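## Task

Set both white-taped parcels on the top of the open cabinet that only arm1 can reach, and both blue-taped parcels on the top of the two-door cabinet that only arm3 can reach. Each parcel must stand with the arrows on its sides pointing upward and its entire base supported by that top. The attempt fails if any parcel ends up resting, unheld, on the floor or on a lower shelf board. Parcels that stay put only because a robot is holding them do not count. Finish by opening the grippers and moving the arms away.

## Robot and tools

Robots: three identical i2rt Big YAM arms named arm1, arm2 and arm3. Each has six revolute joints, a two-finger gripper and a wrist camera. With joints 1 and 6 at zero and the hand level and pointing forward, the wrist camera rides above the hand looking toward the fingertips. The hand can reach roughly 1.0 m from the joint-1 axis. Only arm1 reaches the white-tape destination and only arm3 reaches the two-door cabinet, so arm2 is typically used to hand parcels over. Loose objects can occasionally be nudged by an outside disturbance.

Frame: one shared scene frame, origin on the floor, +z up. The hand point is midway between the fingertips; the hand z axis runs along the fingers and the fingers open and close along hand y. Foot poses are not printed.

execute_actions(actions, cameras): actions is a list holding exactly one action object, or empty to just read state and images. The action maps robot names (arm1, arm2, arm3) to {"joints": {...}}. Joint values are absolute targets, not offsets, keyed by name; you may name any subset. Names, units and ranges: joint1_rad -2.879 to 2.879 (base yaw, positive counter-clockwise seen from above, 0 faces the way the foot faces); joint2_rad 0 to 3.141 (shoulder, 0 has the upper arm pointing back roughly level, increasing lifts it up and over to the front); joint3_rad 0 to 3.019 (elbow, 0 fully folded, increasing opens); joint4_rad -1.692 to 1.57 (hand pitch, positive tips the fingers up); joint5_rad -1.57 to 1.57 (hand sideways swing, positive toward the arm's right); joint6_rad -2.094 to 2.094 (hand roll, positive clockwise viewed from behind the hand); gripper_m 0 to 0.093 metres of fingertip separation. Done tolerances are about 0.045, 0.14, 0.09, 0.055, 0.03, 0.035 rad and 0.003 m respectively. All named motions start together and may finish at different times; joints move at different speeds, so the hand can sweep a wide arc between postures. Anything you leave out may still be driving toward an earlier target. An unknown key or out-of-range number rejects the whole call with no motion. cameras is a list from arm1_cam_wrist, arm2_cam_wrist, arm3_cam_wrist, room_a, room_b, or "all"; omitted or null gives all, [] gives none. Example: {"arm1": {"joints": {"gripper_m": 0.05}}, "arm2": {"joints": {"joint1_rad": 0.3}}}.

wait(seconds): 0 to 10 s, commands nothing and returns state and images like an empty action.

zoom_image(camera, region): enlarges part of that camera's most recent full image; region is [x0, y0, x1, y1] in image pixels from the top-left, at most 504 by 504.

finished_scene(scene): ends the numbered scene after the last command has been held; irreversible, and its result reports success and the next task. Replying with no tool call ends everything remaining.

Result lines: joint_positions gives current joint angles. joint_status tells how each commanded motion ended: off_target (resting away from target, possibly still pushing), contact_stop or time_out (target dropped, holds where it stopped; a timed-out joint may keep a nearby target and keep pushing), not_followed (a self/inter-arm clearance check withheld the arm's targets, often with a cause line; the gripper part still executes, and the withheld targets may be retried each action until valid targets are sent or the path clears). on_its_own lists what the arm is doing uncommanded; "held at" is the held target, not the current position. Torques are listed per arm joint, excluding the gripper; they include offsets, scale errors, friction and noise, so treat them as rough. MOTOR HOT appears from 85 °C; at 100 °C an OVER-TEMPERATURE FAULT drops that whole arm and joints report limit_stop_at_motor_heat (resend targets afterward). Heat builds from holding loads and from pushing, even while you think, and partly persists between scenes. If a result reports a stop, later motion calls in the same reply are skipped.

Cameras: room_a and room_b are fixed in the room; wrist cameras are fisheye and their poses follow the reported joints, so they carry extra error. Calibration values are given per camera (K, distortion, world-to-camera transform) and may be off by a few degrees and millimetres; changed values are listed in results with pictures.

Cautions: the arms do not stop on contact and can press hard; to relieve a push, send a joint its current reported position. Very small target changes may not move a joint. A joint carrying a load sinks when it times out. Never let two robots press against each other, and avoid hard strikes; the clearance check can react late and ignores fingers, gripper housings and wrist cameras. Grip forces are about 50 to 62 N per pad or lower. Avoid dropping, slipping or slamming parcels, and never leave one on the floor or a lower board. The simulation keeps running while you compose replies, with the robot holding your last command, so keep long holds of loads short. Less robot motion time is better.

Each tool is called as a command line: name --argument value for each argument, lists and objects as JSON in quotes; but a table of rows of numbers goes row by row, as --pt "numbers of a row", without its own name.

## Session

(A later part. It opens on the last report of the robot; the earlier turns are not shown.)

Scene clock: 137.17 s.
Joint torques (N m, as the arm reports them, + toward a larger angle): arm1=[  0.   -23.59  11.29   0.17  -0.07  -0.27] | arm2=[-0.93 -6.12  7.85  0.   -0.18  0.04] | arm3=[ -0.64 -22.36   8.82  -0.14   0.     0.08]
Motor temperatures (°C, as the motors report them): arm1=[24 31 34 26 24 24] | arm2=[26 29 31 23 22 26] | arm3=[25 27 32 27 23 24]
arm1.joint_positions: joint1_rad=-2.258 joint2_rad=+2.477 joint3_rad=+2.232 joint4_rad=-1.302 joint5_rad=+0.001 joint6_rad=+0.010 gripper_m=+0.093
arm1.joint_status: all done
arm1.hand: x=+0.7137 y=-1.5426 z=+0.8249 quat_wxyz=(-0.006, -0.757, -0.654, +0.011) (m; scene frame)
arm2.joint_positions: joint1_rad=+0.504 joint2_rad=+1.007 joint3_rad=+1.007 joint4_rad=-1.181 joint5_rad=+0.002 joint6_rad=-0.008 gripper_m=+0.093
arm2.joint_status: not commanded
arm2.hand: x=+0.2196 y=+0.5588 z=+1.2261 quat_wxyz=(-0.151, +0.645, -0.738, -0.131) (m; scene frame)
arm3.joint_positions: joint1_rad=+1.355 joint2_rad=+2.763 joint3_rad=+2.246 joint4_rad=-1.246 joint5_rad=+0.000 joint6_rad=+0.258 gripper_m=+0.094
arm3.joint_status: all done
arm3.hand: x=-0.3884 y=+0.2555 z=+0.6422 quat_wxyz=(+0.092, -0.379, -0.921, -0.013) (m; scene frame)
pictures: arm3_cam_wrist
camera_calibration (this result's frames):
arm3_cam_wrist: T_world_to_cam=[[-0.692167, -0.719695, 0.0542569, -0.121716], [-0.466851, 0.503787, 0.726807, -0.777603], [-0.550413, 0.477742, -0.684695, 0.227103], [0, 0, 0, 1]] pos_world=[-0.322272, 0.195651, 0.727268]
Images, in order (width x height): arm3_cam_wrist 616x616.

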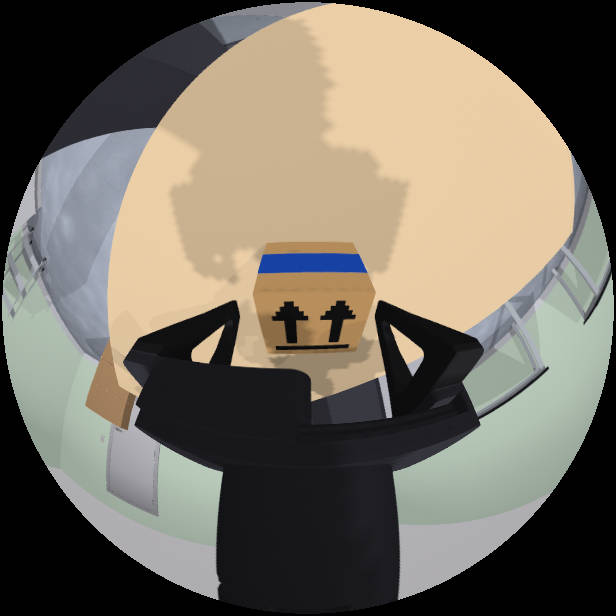

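execute_actions --actions '[{"arm1":{"joints":{"joint2_rad":1.7,"joint3_rad":1.7}},"arm3":{"joints":{"gripper_m":0.03}}}]' --cameras '[]'

execute_actions --actions '[{"arm3":{"joints":{"joint2_rad":2.1}}}]' --cameras '["arm3_cam_wrist"]'

execute_actions --actions '[{"arm3":{"joints":{"joint1_rad":-0.8,"joint2_rad":1.3,"joint3_rad":0.8,"joint4_rad":0.25,"joint6_rad":0}}}]'

Scene clock: 142.63 s.
Joint torques (N m, as the arm reports them, + toward a larger angle): arm1=[ -0.07 -15.08  10.17   0.78  -0.08  -0.29] | arm2=[-0.87 -6.11  7.84  0.04 -0.17  0.05] | arm3=[ -0.67 -22.36   8.99  -0.14   0.     0.07]
Motor temperatures (°C, as the motors report them): arm1=[24 31 34 26 24 24] | arm2=[26 28 31 23 22 26] | arm3=[25 28 32 27 23 24]
arm1.joint_positions: joint1_rad=-2.258 joint2_rad=+1.690 joint3_rad=+1.694 joint4_rad=-1.307 joint5_rad=+0.001 joint6_rad=+0.010 gripper_m=+0.093
arm1.joint_status: all done
arm1.hand: x=+0.7364 y=-1.3873 z=+1.1150 quat_wxyz=(-0.086, -0.750, -0.648, +0.102) (m; scene frame)
arm2.joint_positions: joint1_rad=+0.504 joint2_rad=+1.007 joint3_rad=+1.007 joint4_rad=-1.181 joint5_rad=+0.002 joint6_rad=-0.008 gripper_m=+0.093
arm2.joint_status: not commanded
arm2.hand: x=+0.2196 y=+0.5588 z=+1.2261 quat_wxyz=(-0.151, +0.645, -0.738, -0.131) (m; scene frame)
arm3.joint_positions: joint1_rad=+1.355 joint2_rad=+2.763 joint3_rad=+2.246 joint4_rad=-1.246 joint5_rad=+0.000 joint6_rad=+0.257 gripper_m=+0.055
arm3.joint_status: gripper_m off_target (ended at +0.055, target +0.030)
arm3.hand: x=-0.3884 y=+0.2555 z=+0.6422 quat_wxyz=(+0.092, -0.379, -0.921, -0.013) (m; scene frame)
pictures: none
No camera images: the call's "cameras" was empty. Leave "cameras" out to get every camera's image.

Scene clock: 144.47 s.
Joint torques (N m, as the arm reports them, + toward a larger angle): arm1=[ -0.07 -14.87  10.11   0.74  -0.07  -0.3 ] | arm2=[-0.75 -6.17  7.88  0.13 -0.17  0.06] | arm3=[ -0.72 -20.94   8.86   0.8    0.     0.07]
Motor temperatures (°C, as the motors report them): arm1=[24 31 34 26 24 24] | arm2=[26 28 31 23 22 26] | arm3=[25 28 32 27 23 24]
arm1.joint_positions: joint1_rad=-2.258 joint2_rad=+1.690 joint3_rad=+1.694 joint4_rad=-1.307 joint5_rad=+0.001 joint6_rad=+0.010 gripper_m=+0.093
arm1.joint_status: not commanded
arm1.hand: x=+0.7364 y=-1.3873 z=+1.1150 quat_wxyz=(-0.086, -0.750, -0.648, +0.102) (m; scene frame)
arm2.joint_positions: joint1_rad=+0.504 joint2_rad=+1.007 joint3_rad=+1.007 joint4_rad=-1.181 joint5_rad=+0.002 joint6_rad=-0.008 gripper_m=+0.093
arm2.joint_status: not commanded
arm2.hand: x=+0.2196 y=+0.5588 z=+1.2261 quat_wxyz=(-0.151, +0.645, -0.738, -0.131) (m; scene frame)
arm3.joint_positions: joint1_rad=+1.355 joint2_rad=+2.107 joint3_rad=+2.276 joint4_rad=-1.242 joint5_rad=+0.000 joint6_rad=+0.257 gripper_m=+0.055
arm3.joint_status: all done
arm3.hand: x=-0.3190 y=+0.2144 z=+1.1350 quat_wxyz=(-0.247, -0.368, -0.896, +0.032) (m; scene frame)
pictures: arm3_cam_wrist
camera_calibration (this result's frames):
arm3_cam_wrist: T_world_to_cam=[[-0.674958, -0.729485, -0.110826, 0.0649457], [-0.737193, 0.660337, 0.143183, -0.540119], [-0.0312674, 0.178343, -0.983471, 1.19125], [0, 0, 0, 1]] pos_world=[-0.317089, 0.191586, 1.2561]
Images, in order (width x height): arm3_cam_wrist 616x616.

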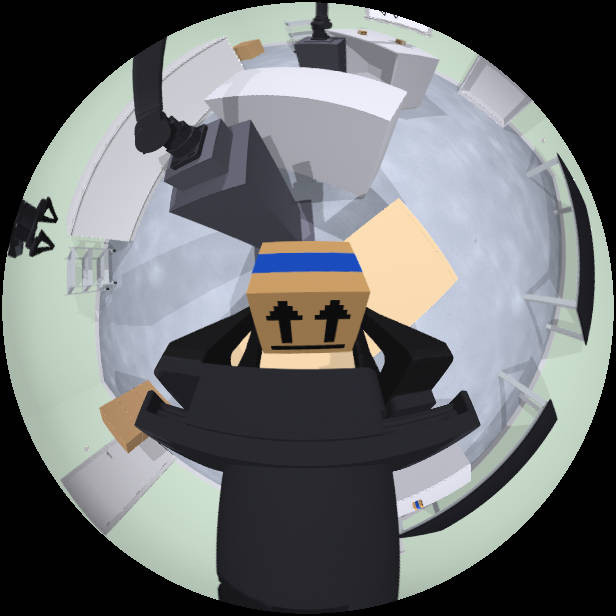

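Scene clock: 146.53 s.
Joint torques (N m, as the arm reports them, + toward a larger angle): arm1=[  0.08 -14.8   10.3    0.74  -0.09  -0.28] | arm2=[-0.82 -6.22  7.87  0.08 -0.18  0.04] | arm3=[-1.2  -9.65  7.83  2.03 -0.13  0.06]
Motor temperatures (°C, as the motors report them): arm1=[24 31 34 26 24 24] | arm2=[26 28 31 23 22 26] | arm3=[25 28 31 27 23 24]
arm1.joint_positions: joint1_rad=-2.258 joint2_rad=+1.690 joint3_rad=+1.694 joint4_rad=-1.307 joint5_rad=+0.001 joint6_rad=+0.010 gripper_m=+0.093
arm1.joint_status: not commanded
arm1.hand: x=+0.7364 y=-1.3873 z=+1.1150 quat_wxyz=(-0.086, -0.750, -0.648, +0.102) (m; scene frame)
arm2.joint_positions: joint1_rad=+0.504 joint2_rad=+1.007 joint3_rad=+1.007 joint4_rad=-1.181 joint5_rad=+0.002 joint6_rad=-0.008 gripper_m=+0.093
arm2.joint_status: not commanded
arm2.hand: x=+0.2196 y=+0.5588 z=+1.2261 quat_wxyz=(-0.151, +0.645, -0.738, -0.131) (m; scene frame)
arm3.joint_positions: joint1_rad=-0.797 joint2_rad=+1.312 joint3_rad=+0.806 joint4_rad=+0.227 joint5_rad=+0.002 joint6_rad=+0.008 gripper_m=+0.055
arm3.joint_status: all done
arm3.hand: x=-1.4852 y=+0.3468 z=+1.1189 quat_wxyz=(-0.142, -0.780, -0.180, +0.583) (m; scene frame)
pictures: arm1_cam_wrist, arm2_cam_wrist, arm3_cam_wrist, room_a, room_b
camera_calibration (this result's frames):
arm1_cam_wrist: T_world_to_cam=[[-0.989696, 0.142992, -0.00736923, 0.939481], [0.130959, 0.924815, 0.357164, 0.793545], [0.0578869, 0.352519, -0.934013, 1.61206], [0, 0, 0, 1]] pos_world=[0.732562, -1.4365, 1.22918]
arm2_cam_wrist: T_world_to_cam=[[0.991101, -0.133096, 0.00197585, -0.145148], [-0.1303, -0.967035, 0.218782, 0.304787], [-0.0272083, -0.217093, -0.975772, 1.44636], [0, 0, 0, 1]] pos_world=[0.222923, 0.589416, 1.34492]
arm3_cam_wrist: T_world_to_cam=[[-0.438626, 0.89867, 0.00077312, -0.965873], [0.71414, 0.349081, -0.606751, 1.61767], [-0.545539, -0.265584, -0.794892, 0.29444], [0, 0, 0, 1]] pos_world=[-1.41827, 0.3815, 1.21632]
Images, in order (width x height): arm1_cam_wrist 616x616, arm2_cam_wrist 616x616, arm3_cam_wrist 616x616, room_a 672x504, room_b 672x504.

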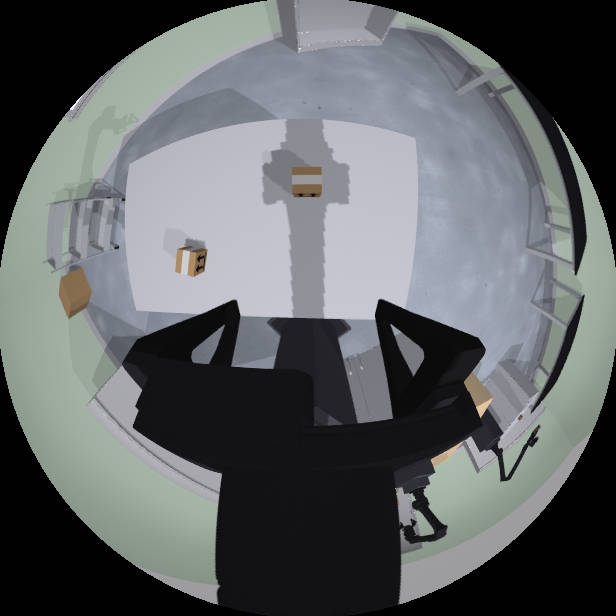

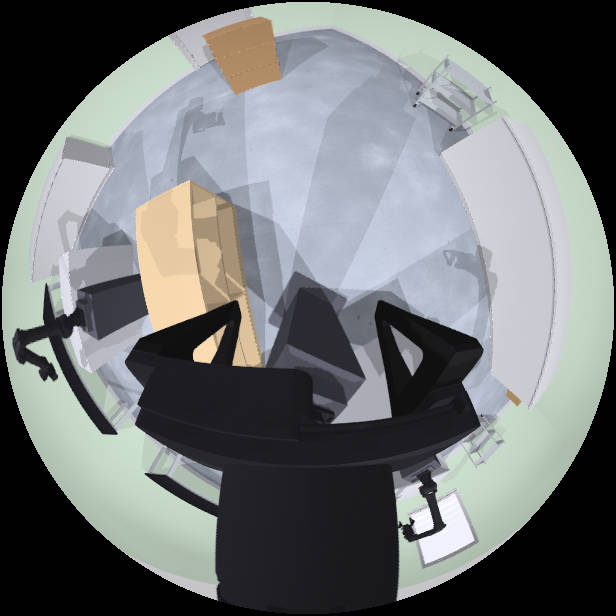

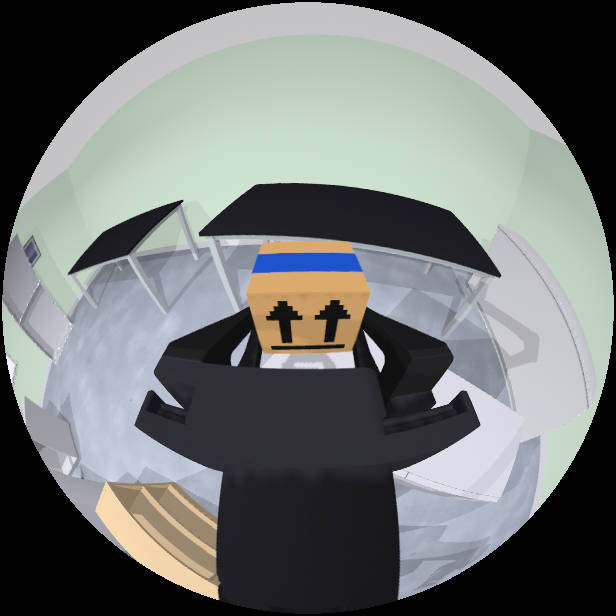

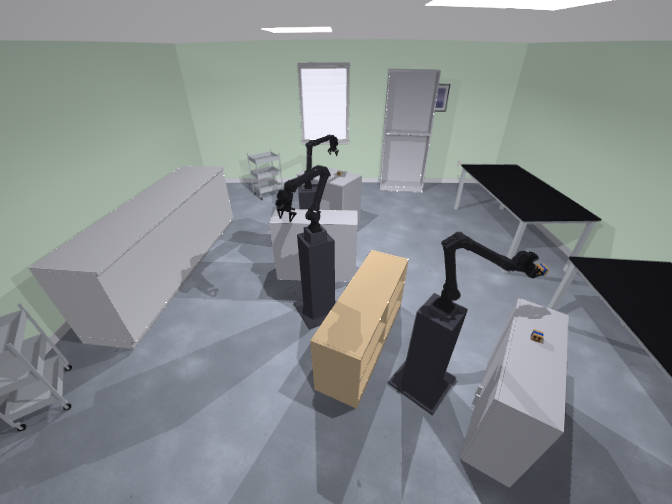

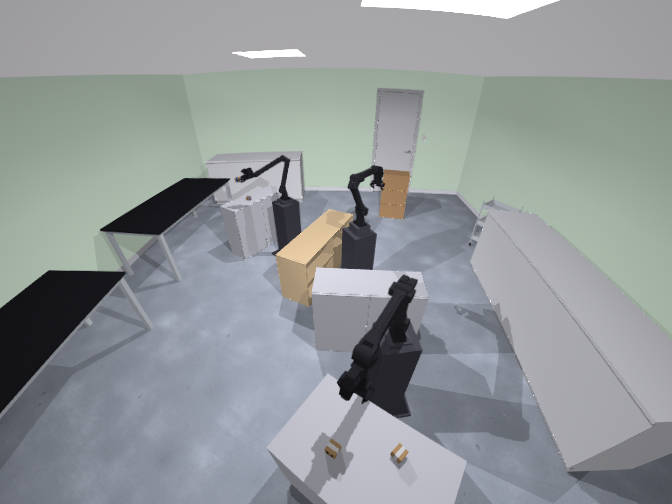

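execute_actions --actions '[{"arm3":{"joints":{"joint1_rad":-1.866,"joint2_rad":1.7,"joint3_rad":0.7,"joint4_rad":0.8}}}]' --cameras '[]'

execute_actions --actions '[{"arm3":{"joints":{"joint2_rad":2.066,"joint3_rad":0.69,"joint4_rad":1.18}}}]' --cameras '["arm3_cam_wrist","room_a"]'

Scene clock: 153.80 s.
Joint torques (N m, as the arm reports them, + toward a larger angle): arm1=[  0.29 -14.8   10.19   0.82  -0.12  -0.27] | arm2=[-0.9  -6.26  7.85  0.1  -0.16  0.05] | arm3=[ -1.48 -11.98   5.13   2.04  -0.11   0.08]
Motor temperatures (°C, as the motors report them): arm1=[24 31 34 26 24 24] | arm2=[26 28 31 23 22 26] | arm3=[25 27 31 27 23 24]
arm1.joint_positions: joint1_rad=-2.258 joint2_rad=+1.690 joint3_rad=+1.694 joint4_rad=-1.307 joint5_rad=+0.001 joint6_rad=+0.010 gripper_m=+0.093
arm1.joint_status: not commanded
arm1.hand: x=+0.7364 y=-1.3873 z=+1.1150 quat_wxyz=(-0.086, -0.750, -0.648, +0.102) (m; scene frame)
arm2.joint_positions: joint1_rad=+0.504 joint2_rad=+1.007 joint3_rad=+1.007 joint4_rad=-1.181 joint5_rad=+0.002 joint6_rad=-0.008 gripper_m=+0.093
arm2.joint_status: not commanded
arm2.hand: x=+0.2196 y=+0.5588 z=+1.2261 quat_wxyz=(-0.151, +0.645, -0.738, -0.131) (m; scene frame)
arm3.joint_positions: joint1_rad=-1.864 joint2_rad=+1.708 joint3_rad=+0.708 joint4_rad=+0.776 joint5_rad=+0.002 joint6_rad=+0.006 gripper_m=+0.055
arm3.joint_status: all done
arm3.hand: x=-1.4668 y=+0.9305 z=+0.9774 quat_wxyz=(+0.184, -0.748, +0.234, +0.594) (m; scene frame)
pictures: none
No camera images: the call's "cameras" was empty. Leave "cameras" out to get every camera's image.

Scene clock: 155.00 s.
Joint torques (N m, as the arm reports them, + toward a larger angle): arm1=[  0.25 -15.01  10.1    0.75  -0.12  -0.28] | arm2=[-1.34 -6.34  7.76  0.11 -0.17  0.04] | arm3=[ -1.28 -12.98   3.06   2.01  -0.11   0.08]
Motor temperatures (°C, as the motors report them): arm1=[24 31 34 26 24 24] | arm2=[26 28 31 23 22 26] | arm3=[25 27 31 27 23 24]
arm1.joint_positions: joint1_rad=-2.258 joint2_rad=+1.690 joint3_rad=+1.694 joint4_rad=-1.307 joint5_rad=+0.001 joint6_rad=+0.010 gripper_m=+0.093
arm1.joint_status: not commanded
arm1.hand: x=+0.7364 y=-1.3873 z=+1.1150 quat_wxyz=(-0.086, -0.750, -0.648, +0.102) (m; scene frame)
arm2.joint_positions: joint1_rad=+0.504 joint2_rad=+1.007 joint3_rad=+1.007 joint4_rad=-1.181 joint5_rad=+0.002 joint6_rad=-0.008 gripper_m=+0.093
arm2.joint_status: not commanded
arm2.hand: x=+0.2196 y=+0.5588 z=+1.2261 quat_wxyz=(-0.151, +0.645, -0.738, -0.131) (m; scene frame)
arm3.joint_positions: joint1_rad=-1.864 joint2_rad=+2.072 joint3_rad=+0.689 joint4_rad=+1.156 joint5_rad=+0.002 joint6_rad=+0.006 gripper_m=+0.055
arm3.joint_status: all done
arm3.hand: x=-1.4555 y=+0.9231 z=+0.8567 quat_wxyz=(+0.183, -0.749, +0.234, +0.593) (m; scene frame)
pictures: arm3_cam_wrist, room_a
camera_calibration (this result's frames):
arm3_cam_wrist: T_world_to_cam=[[0.574743, 0.818291, 0.00839056, 0.0720697], [0.627066, -0.433798, -0.646998, 1.86661], [-0.525793, 0.377119, -0.762445, -0.336994], [0, 0, 0, 1]] pos_world=[-1.3891, 0.877846, 0.95015]
Images, in order (width x height): arm3_cam_wrist 616x616, room_a 672x504.

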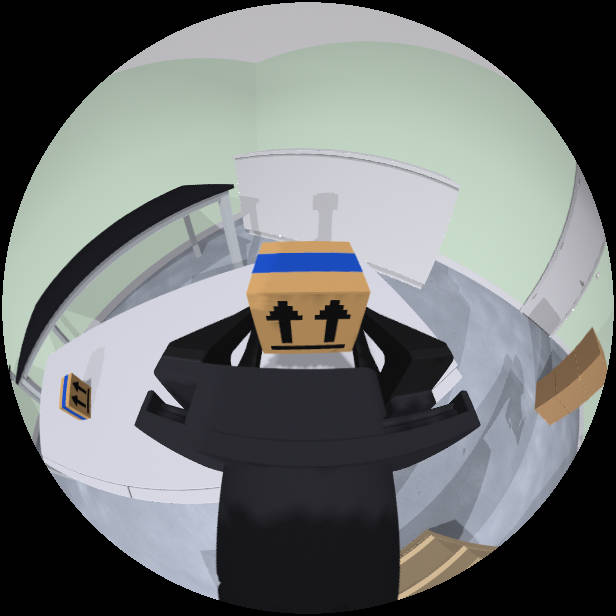

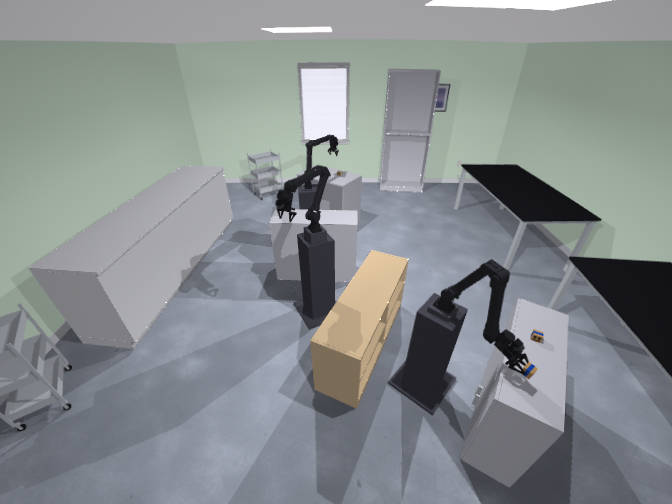

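Lower ~3.5 cm per step.

execute_actions --actions '[{"arm3":{"joints":{"joint2_rad":2.18,"joint3_rad":0.72,"joint4_rad":1.27}}}]' --cameras '["arm3_cam_wrist"]'

execute_actions --actions '[{"arm3":{"joints":{"joint2_rad":2.27,"joint3_rad":0.75,"joint4_rad":1.33}}}]' --cameras '["arm3_cam_wrist","room_a"]'

Scene clock: 157.97 s.
Joint torques (N m, as the arm reports them, + toward a larger angle): arm1=[  0.06 -14.55  10.15   0.8   -0.08  -0.26] | arm2=[-0.81 -6.04  7.92  0.08 -0.17  0.04] | arm3=[ -1.33 -12.69   3.44   1.99  -0.11   0.08]
Motor temperatures (°C, as the motors report them): arm1=[24 30 34 26 24 24] | arm2=[26 28 31 23 22 26] | arm3=[25 27 30 27 23 24]
arm1.joint_positions: joint1_rad=-2.258 joint2_rad=+1.690 joint3_rad=+1.694 joint4_rad=-1.307 joint5_rad=+0.001 joint6_rad=+0.010 gripper_m=+0.093
arm1.joint_status: not commanded
arm1.hand: x=+0.7364 y=-1.3873 z=+1.1150 quat_wxyz=(-0.086, -0.750, -0.648, +0.102) (m; scene frame)
arm2.joint_positions: joint1_rad=+0.504 joint2_rad=+1.007 joint3_rad=+1.007 joint4_rad=-1.181 joint5_rad=+0.002 joint6_rad=-0.008 gripper_m=+0.093
arm2.joint_status: not commanded
arm2.hand: x=+0.2196 y=+0.5588 z=+1.2261 quat_wxyz=(-0.151, +0.645, -0.738, -0.131) (m; scene frame)
arm3.joint_positions: joint1_rad=-1.864 joint2_rad=+2.177 joint3_rad=+0.703 joint4_rad=+1.247 joint5_rad=+0.002 joint6_rad=+0.006 gripper_m=+0.055
arm3.joint_status: all done
arm3.hand: x=-1.4516 y=+0.9205 z=+0.8247 quat_wxyz=(+0.183, -0.749, +0.234, +0.592) (m; scene frame)
pictures: arm3_cam_wrist
camera_calibration (this result's frames):
arm3_cam_wrist: T_world_to_cam=[[0.574739, 0.818294, 0.00839977, 0.0721922], [0.627473, -0.434078, -0.646416, 1.8427], [-0.525312, 0.376791, -0.762939, -0.357], [0, 0, 0, 1]] pos_world=[-1.38527, 0.875317, 0.918178]
Images, in order (width x height): arm3_cam_wrist 616x616.

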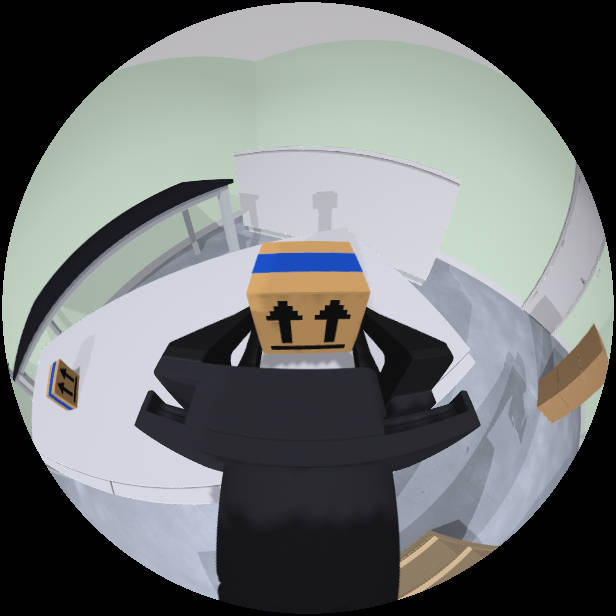

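Scene clock: 158.73 s.
Joint torques (N m, as the arm reports them, + toward a larger angle): arm1=[ -0.24 -14.66  10.06   0.69  -0.1   -0.28] | arm2=[-0.87 -6.04  7.88  0.16 -0.17  0.05] | arm3=[ -1.26 -12.89   2.7    1.95  -0.11   0.09]
Motor temperatures (°C, as the motors report them): arm1=[24 30 34 26 24 24] | arm2=[26 28 31 23 22 26] | arm3=[25 27 30 27 23 24]
arm1.joint_positions: joint1_rad=-2.258 joint2_rad=+1.690 joint3_rad=+1.694 joint4_rad=-1.307 joint5_rad=+0.001 joint6_rad=+0.010 gripper_m=+0.093
arm1.joint_status: not commanded
arm1.hand: x=+0.7364 y=-1.3873 z=+1.1150 quat_wxyz=(-0.086, -0.750, -0.648, +0.102) (m; scene frame)
arm2.joint_positions: joint1_rad=+0.504 joint2_rad=+1.007 joint3_rad=+1.007 joint4_rad=-1.181 joint5_rad=+0.002 joint6_rad=-0.008 gripper_m=+0.093
arm2.joint_status: not commanded
arm2.hand: x=+0.2196 y=+0.5588 z=+1.2261 quat_wxyz=(-0.151, +0.645, -0.738, -0.131) (m; scene frame)
arm3.joint_positions: joint1_rad=-1.864 joint2_rad=+2.262 joint3_rad=+0.738 joint4_rad=+1.307 joint5_rad=+0.002 joint6_rad=+0.006 gripper_m=+0.055
arm3.joint_status: all done
arm3.hand: x=-1.4546 y=+0.9226 z=+0.8015 quat_wxyz=(+0.184, -0.746, +0.233, +0.596) (m; scene frame)
pictures: arm3_cam_wrist, room_a
camera_calibration (this result's frames):
arm3_cam_wrist: T_world_to_cam=[[0.57479, 0.818259, 0.00827505, 0.0725833], [0.621956, -0.43028, -0.65424, 1.8252], [-0.531777, 0.381198, -0.756241, -0.395879], [0, 0, 0, 1]] pos_world=[-1.38743, 0.876861, 0.894136]
Images, in order (width x height): arm3_cam_wrist 616x616, room_a 672x504.

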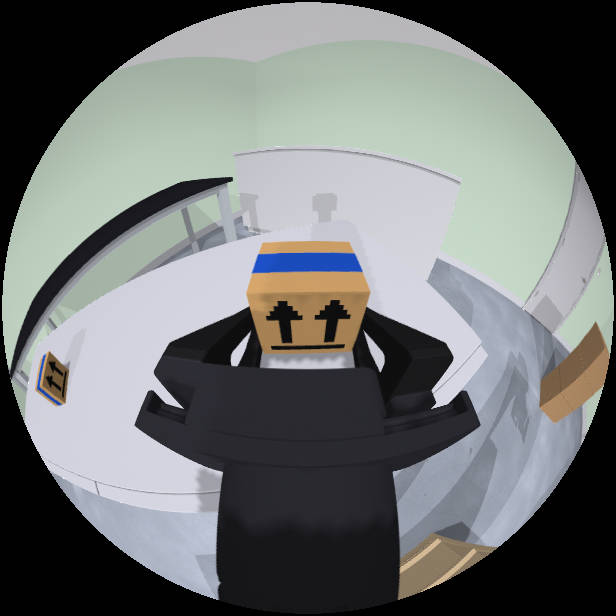

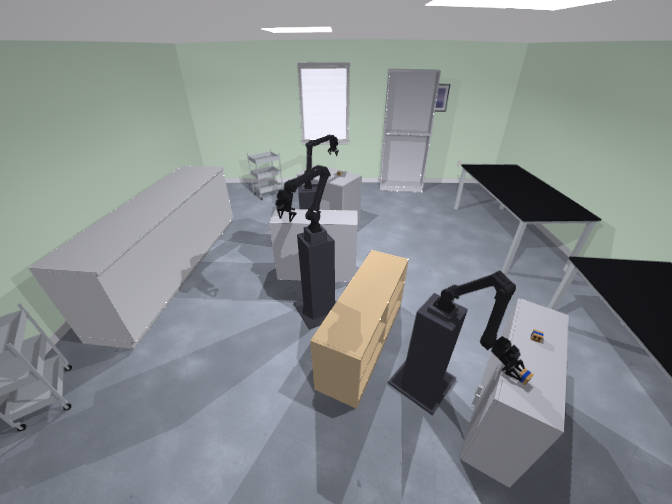

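execute_actions --actions '[{"arm3":{"joints":{"joint2_rad":2.36,"joint3_rad":0.79,"joint4_rad":1.38}}}]' --cameras '["arm3_cam_wrist"]'

execute_actions --actions '[{"arm3":{"joints":{"joint2_rad":2.43,"joint3_rad":0.82,"joint4_rad":1.42}}}]' --cameras '["arm3_cam_wrist"]'

Scene clock: 162.80 s.
Joint torques (N m, as the arm reports them, + toward a larger angle): arm1=[ -0.12 -14.49  10.13   0.71  -0.12  -0.27] | arm2=[-0.84 -6.33  7.77  0.04 -0.17  0.05] | arm3=[ -1.26 -12.77   2.13   1.82  -0.11   0.08]
Motor temperatures (°C, as the motors report them): arm1=[24 30 34 26 24 24] | arm2=[26 28 32 23 22 26] | arm3=[25 27 29 27 23 24]
arm1.joint_positions: joint1_rad=-2.258 joint2_rad=+1.690 joint3_rad=+1.694 joint4_rad=-1.307 joint5_rad=+0.001 joint6_rad=+0.010 gripper_m=+0.093
arm1.joint_status: not commanded
arm1.hand: x=+0.7364 y=-1.3873 z=+1.1150 quat_wxyz=(-0.086, -0.750, -0.648, +0.102) (m; scene frame)
arm2.joint_positions: joint1_rad=+0.504 joint2_rad=+1.007 joint3_rad=+1.007 joint4_rad=-1.181 joint5_rad=+0.002 joint6_rad=-0.008 gripper_m=+0.093
arm2.joint_status: not commanded
arm2.hand: x=+0.2196 y=+0.5588 z=+1.2261 quat_wxyz=(-0.151, +0.645, -0.738, -0.131) (m; scene frame)
arm3.joint_positions: joint1_rad=-1.864 joint2_rad=+2.348 joint3_rad=+0.781 joint4_rad=+1.363 joint5_rad=+0.002 joint6_rad=+0.006 gripper_m=+0.055
arm3.joint_status: all done
arm3.hand: x=-1.4581 y=+0.9250 z=+0.7780 quat_wxyz=(+0.186, -0.742, +0.232, +0.601) (m; scene frame)
pictures: arm3_cam_wrist
camera_calibration (this result's frames):
arm3_cam_wrist: T_world_to_cam=[[0.574614, 0.818389, 0.00766909, 0.0729336], [0.615078, -0.425643, -0.663707, 1.80607], [-0.539906, 0.386092, -0.747953, -0.439277], [0, 0, 0, 1]] pos_world=[-1.38995, 0.878657, 0.869586]
Images, in order (width x height): arm3_cam_wrist 616x616.

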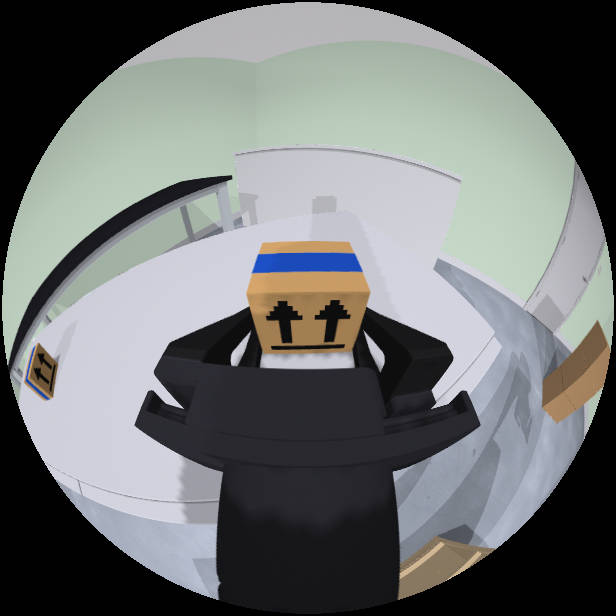

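Scene clock: 163.47 s.
Joint torques (N m, as the arm reports them, + toward a larger angle): arm1=[  0.24 -14.64  10.16   0.68  -0.1   -0.29] | arm2=[-0.82 -6.23  7.93  0.12 -0.17  0.05] | arm3=[ -1.28 -10.52   1.97   1.22  -0.11   0.09]
Motor temperatures (°C, as the motors report them): arm1=[24 30 34 26 24 24] | arm2=[26 28 32 23 22 26] | arm3=[25 27 29 27 23 24]
arm1.joint_positions: joint1_rad=-2.258 joint2_rad=+1.690 joint3_rad=+1.694 joint4_rad=-1.307 joint5_rad=+0.001 joint6_rad=+0.010 gripper_m=+0.093
arm1.joint_status: not commanded
arm1.hand: x=+0.7364 y=-1.3873 z=+1.1150 quat_wxyz=(-0.086, -0.750, -0.648, +0.102) (m; scene frame)
arm2.joint_positions: joint1_rad=+0.504 joint2_rad=+1.007 joint3_rad=+1.007 joint4_rad=-1.181 joint5_rad=+0.002 joint6_rad=-0.008 gripper_m=+0.093
arm2.joint_status: not commanded
arm2.hand: x=+0.2196 y=+0.5588 z=+1.2261 quat_wxyz=(-0.151, +0.645, -0.738, -0.131) (m; scene frame)
arm3.joint_positions: joint1_rad=-1.864 joint2_rad=+2.383 joint3_rad=+0.814 joint4_rad=+1.421 joint5_rad=+0.002 joint6_rad=+0.006 gripper_m=+0.055
arm3.joint_status: all done
arm3.hand: x=-1.4659 y=+0.9303 z=+0.7806 quat_wxyz=(+0.192, -0.725, +0.227, +0.622) (m; scene frame)
pictures: arm3_cam_wrist
camera_calibration (this result's frames):
arm3_cam_wrist: T_world_to_cam=[[0.574849, 0.81823, 0.00698327, 0.0740604], [0.583022, -0.403585, -0.705128, 1.77971], [-0.574138, 0.409413, -0.709046, -0.545779], [0, 0, 0, 1]] pos_world=[-1.39353, 0.881114, 0.867421]
Images, in order (width x height): arm3_cam_wrist 616x616.

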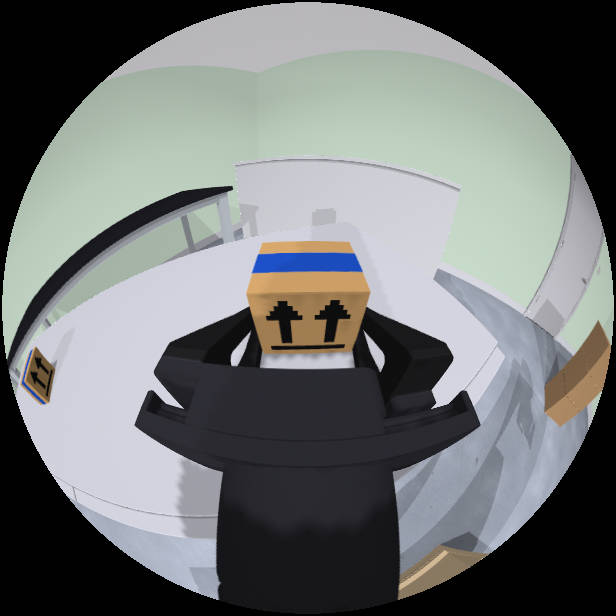

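execute_actions --actions '[{"arm3":{"joints":{"joint2_rad":2.37,"joint4_rad":1.33}}}]' --cameras '[]'

execute_actions --actions '[{"arm3":{"joints":{"gripper_m":0.093}}}]' --cameras '["arm3_cam_wrist"]'

execute_actions --actions '[{"arm3":{"joints":{"joint2_rad":2.25,"joint3_rad":0.55,"joint4_rad":1.5}}}]' --cameras '["arm3_cam_wrist"]'

execute_actions --actions '[{"arm3":{"joints":{"joint2_rad":1.7}}}]' --cameras '["arm3_cam_wrist","room_a","room_b"]'

Scene clock: 169.10 s.
Joint torques (N m, as the arm reports them, + toward a larger angle): arm1=[  0.16 -14.92  10.26   0.74  -0.13  -0.3 ] | arm2=[-0.86 -6.19  7.88  0.1  -0.15  0.04] | arm3=[ -1.19 -13.36   2.12   0.35  -0.1    0.08]
Motor temperatures (°C, as the motors report them): arm1=[24 30 34 26 24 24] | arm2=[26 28 32 23 22 26] | arm3=[25 27 29 27 23 24]
arm1.joint_positions: joint1_rad=-2.258 joint2_rad=+1.690 joint3_rad=+1.694 joint4_rad=-1.307 joint5_rad=+0.001 joint6_rad=+0.010 gripper_m=+0.093
arm1.joint_status: not commanded
arm1.hand: x=+0.7364 y=-1.3873 z=+1.1150 quat_wxyz=(-0.086, -0.750, -0.648, +0.102) (m; scene frame)
arm2.joint_positions: joint1_rad=+0.504 joint2_rad=+1.007 joint3_rad=+1.007 joint4_rad=-1.181 joint5_rad=+0.002 joint6_rad=-0.008 gripper_m=+0.093
arm2.joint_status: not commanded
arm2.hand: x=+0.2196 y=+0.5588 z=+1.2261 quat_wxyz=(-0.151, +0.645, -0.738, -0.131) (m; scene frame)
arm3.joint_positions: joint1_rad=-1.864 joint2_rad=+2.360 joint3_rad=+0.814 joint4_rad=+1.357 joint5_rad=+0.002 joint6_rad=+0.006 gripper_m=+0.055
arm3.joint_status: all done
arm3.hand: x=-1.4676 y=+0.9315 z=+0.7780 quat_wxyz=(+0.187, -0.737, +0.231, +0.607) (m; scene frame)
pictures: none
No camera images: the call's "cameras" was empty. Leave "cameras" out to get every camera's image.

Scene clock: 169.73 s.
Joint torques (N m, as the arm reports them, + toward a larger angle): arm1=[  0.24 -14.82  10.17   0.67  -0.08  -0.29] | arm2=[-1.12 -6.02  7.86  0.08 -0.15  0.04] | arm3=[ -1.25 -13.28   2.1    0.36  -0.1    0.08]
Motor temperatures (°C, as the motors report them): arm1=[24 30 34 26 24 24] | arm2=[26 28 32 23 22 26] | arm3=[25 27 29 27 23 24]
arm1.joint_positions: joint1_rad=-2.258 joint2_rad=+1.690 joint3_rad=+1.694 joint4_rad=-1.307 joint5_rad=+0.001 joint6_rad=+0.010 gripper_m=+0.093
arm1.joint_status: not commanded
arm1.hand: x=+0.7364 y=-1.3873 z=+1.1150 quat_wxyz=(-0.086, -0.750, -0.648, +0.102) (m; scene frame)
arm2.joint_positions: joint1_rad=+0.504 joint2_rad=+1.007 joint3_rad=+1.007 joint4_rad=-1.181 joint5_rad=+0.002 joint6_rad=-0.008 gripper_m=+0.093
arm2.joint_status: not commanded
arm2.hand: x=+0.2196 y=+0.5588 z=+1.2261 quat_wxyz=(-0.151, +0.645, -0.738, -0.131) (m; scene frame)
arm3.joint_positions: joint1_rad=-1.864 joint2_rad=+2.360 joint3_rad=+0.814 joint4_rad=+1.357 joint5_rad=+0.002 joint6_rad=+0.006 gripper_m=+0.093
arm3.joint_status: all done
arm3.hand: x=-1.4677 y=+0.9315 z=+0.7782 quat_wxyz=(+0.187, -0.737, +0.230, +0.607) (m; scene frame)
pictures: arm3_cam_wrist
camera_calibration (this result's frames):
arm3_cam_wrist: T_world_to_cam=[[0.574682, 0.818343, 0.007482, 0.0733588], [0.606452, -0.419706, -0.675324, 1.80573], [-0.549507, 0.392634, -0.737483, -0.475137], [0, 0, 0, 1]] pos_world=[-1.39834, 0.884398, 0.868499]
Images, in order (width x height): arm3_cam_wrist 616x616.

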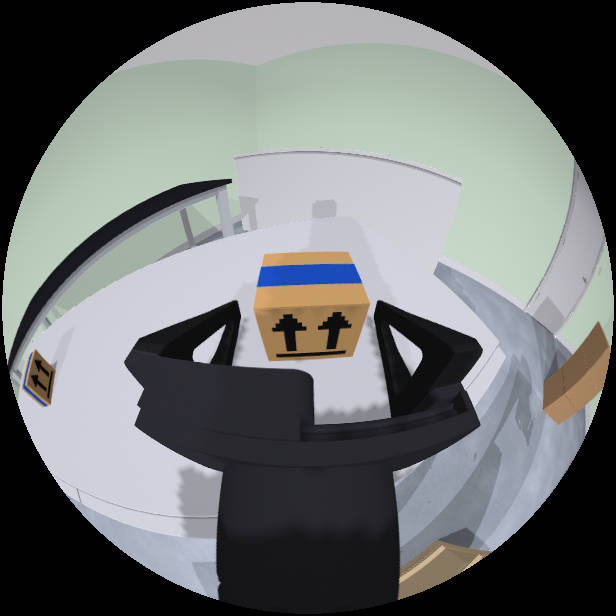

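Scene clock: 170.67 s.
Joint torques (N m, as the arm reports them, + toward a larger angle): arm1=[ -0.09 -15.11  10.04   0.77  -0.06  -0.3 ] | arm2=[-0.73 -6.52  7.82  0.11 -0.14  0.06] | arm3=[ -1.24 -10.75   0.6    1.84  -0.11   0.07]
Motor temperatures (°C, as the motors report them): arm1=[24 30 34 26 24 24] | arm2=[26 28 32 23 22 26] | arm3=[25 27 29 27 23 24]
arm1.joint_positions: joint1_rad=-2.258 joint2_rad=+1.690 joint3_rad=+1.694 joint4_rad=-1.307 joint5_rad=+0.001 joint6_rad=+0.010 gripper_m=+0.093
arm1.joint_status: not commanded
arm1.hand: x=+0.7364 y=-1.3873 z=+1.1150 quat_wxyz=(-0.086, -0.750, -0.648, +0.102) (m; scene frame)
arm2.joint_positions: joint1_rad=+0.504 joint2_rad=+1.007 joint3_rad=+1.007 joint4_rad=-1.181 joint5_rad=+0.002 joint6_rad=-0.008 gripper_m=+0.093
arm2.joint_status: not commanded
arm2.hand: x=+0.2196 y=+0.5588 z=+1.2261 quat_wxyz=(-0.151, +0.645, -0.738, -0.131) (m; scene frame)
arm3.joint_positions: joint1_rad=-1.864 joint2_rad=+2.240 joint3_rad=+0.551 joint4_rad=+1.482 joint5_rad=+0.002 joint6_rad=+0.006 gripper_m=+0.093
arm3.joint_status: all done
arm3.hand: x=-1.3987 y=+0.8842 z=+0.8130 quat_wxyz=(+0.185, -0.743, +0.232, +0.600) (m; scene frame)
pictures: arm3_cam_wrist
camera_calibration (this result's frames):
arm3_cam_wrist: T_world_to_cam=[[0.574602, 0.818397, 0.0077009, 0.0718379], [0.616535, -0.426647, -0.661707, 1.77669], [-0.538254, 0.384966, -0.749723, -0.360521], [0, 0, 0, 1]] pos_world=[-1.33072, 0.838016, 0.904806]
Images, in order (width x height): arm3_cam_wrist 616x616.

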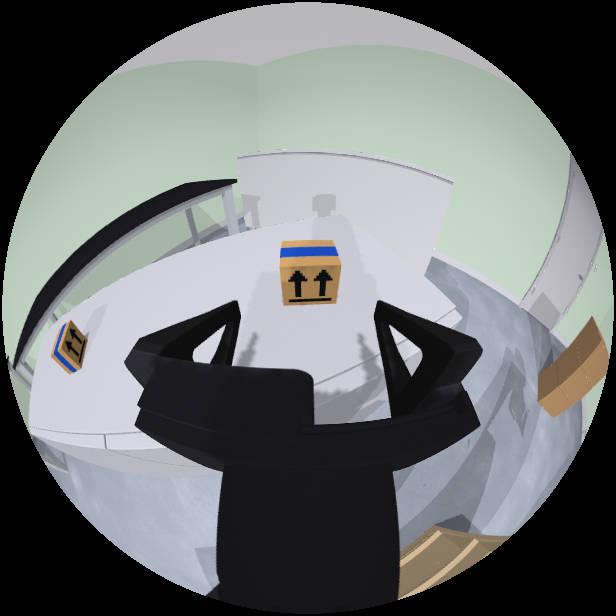

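Scene clock: 171.97 s.
Joint torques (N m, as the arm reports them, + toward a larger angle): arm1=[  0.31 -14.91  10.14   0.89  -0.1   -0.3 ] | arm2=[-0.96 -6.    7.93  0.16 -0.18  0.05] | arm3=[-1.23 -8.6   4.34  1.33 -0.11  0.07]
Motor temperatures (°C, as the motors report them): arm1=[24 30 34 26 24 24] | arm2=[26 28 32 23 22 26] | arm3=[25 27 29 27 23 24]
arm1.joint_positions: joint1_rad=-2.258 joint2_rad=+1.690 joint3_rad=+1.694 joint4_rad=-1.307 joint5_rad=+0.001 joint6_rad=+0.010 gripper_m=+0.093
arm1.joint_status: not commanded
arm1.hand: x=+0.7364 y=-1.3873 z=+1.1150 quat_wxyz=(-0.086, -0.750, -0.648, +0.102) (m; scene frame)
arm2.joint_positions: joint1_rad=+0.504 joint2_rad=+1.007 joint3_rad=+1.007 joint4_rad=-1.181 joint5_rad=+0.002 joint6_rad=-0.008 gripper_m=+0.093
arm2.joint_status: not commanded
arm2.hand: x=+0.2196 y=+0.5588 z=+1.2261 quat_wxyz=(-0.151, +0.645, -0.738, -0.131) (m; scene frame)
arm3.joint_positions: joint1_rad=-1.864 joint2_rad=+1.693 joint3_rad=+0.551 joint4_rad=+1.489 joint5_rad=+0.002 joint6_rad=+0.006 gripper_m=+0.093
arm3.joint_status: all done
arm3.hand: x=-1.4168 y=+0.8959 z=+1.0920 quat_wxyz=(+0.240, -0.550, +0.172, +0.781) (m; scene frame)
pictures: arm3_cam_wrist, room_a, room_b
camera_calibration (this result's frames):
arm3_cam_wrist: T_world_to_cam=[[0.575474, 0.81782, 0.000624546, 0.0800755], [0.236592, -0.165751, -0.957367, 1.5283], [-0.78285, 0.551087, -0.288875, -1.16423], [0, 0, 0, 1]] pos_world=[-1.31908, 0.829421, 1.12678]
Images, in order (width x height): arm3_cam_wrist 616x616, room_a 672x504, room_b 672x504.

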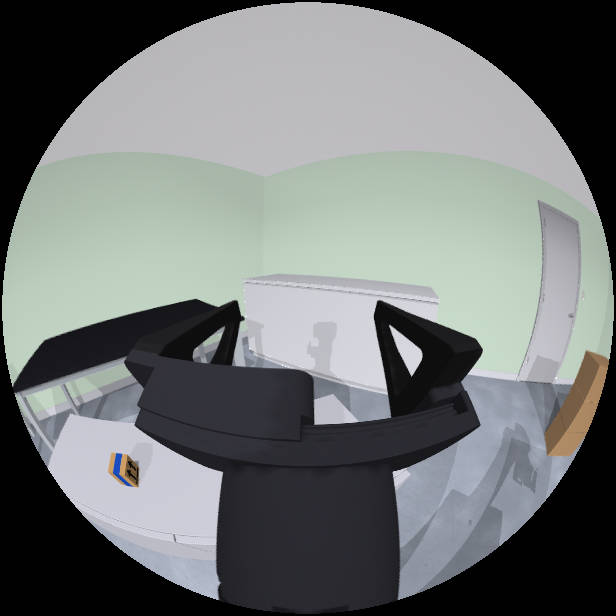

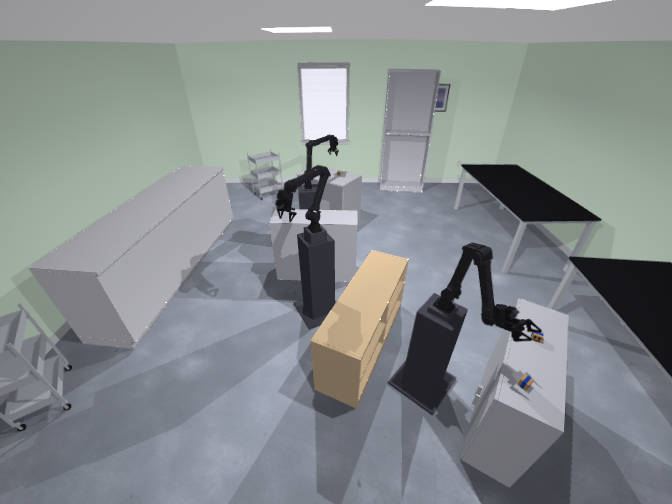

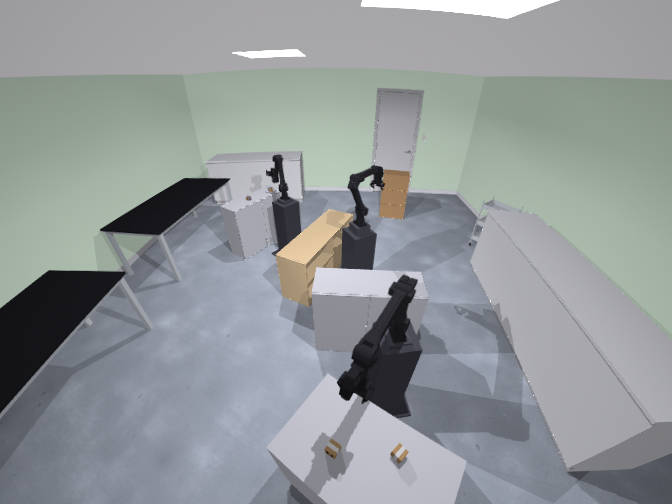

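finished_scene --scene 2

The scene is finished: the task was done.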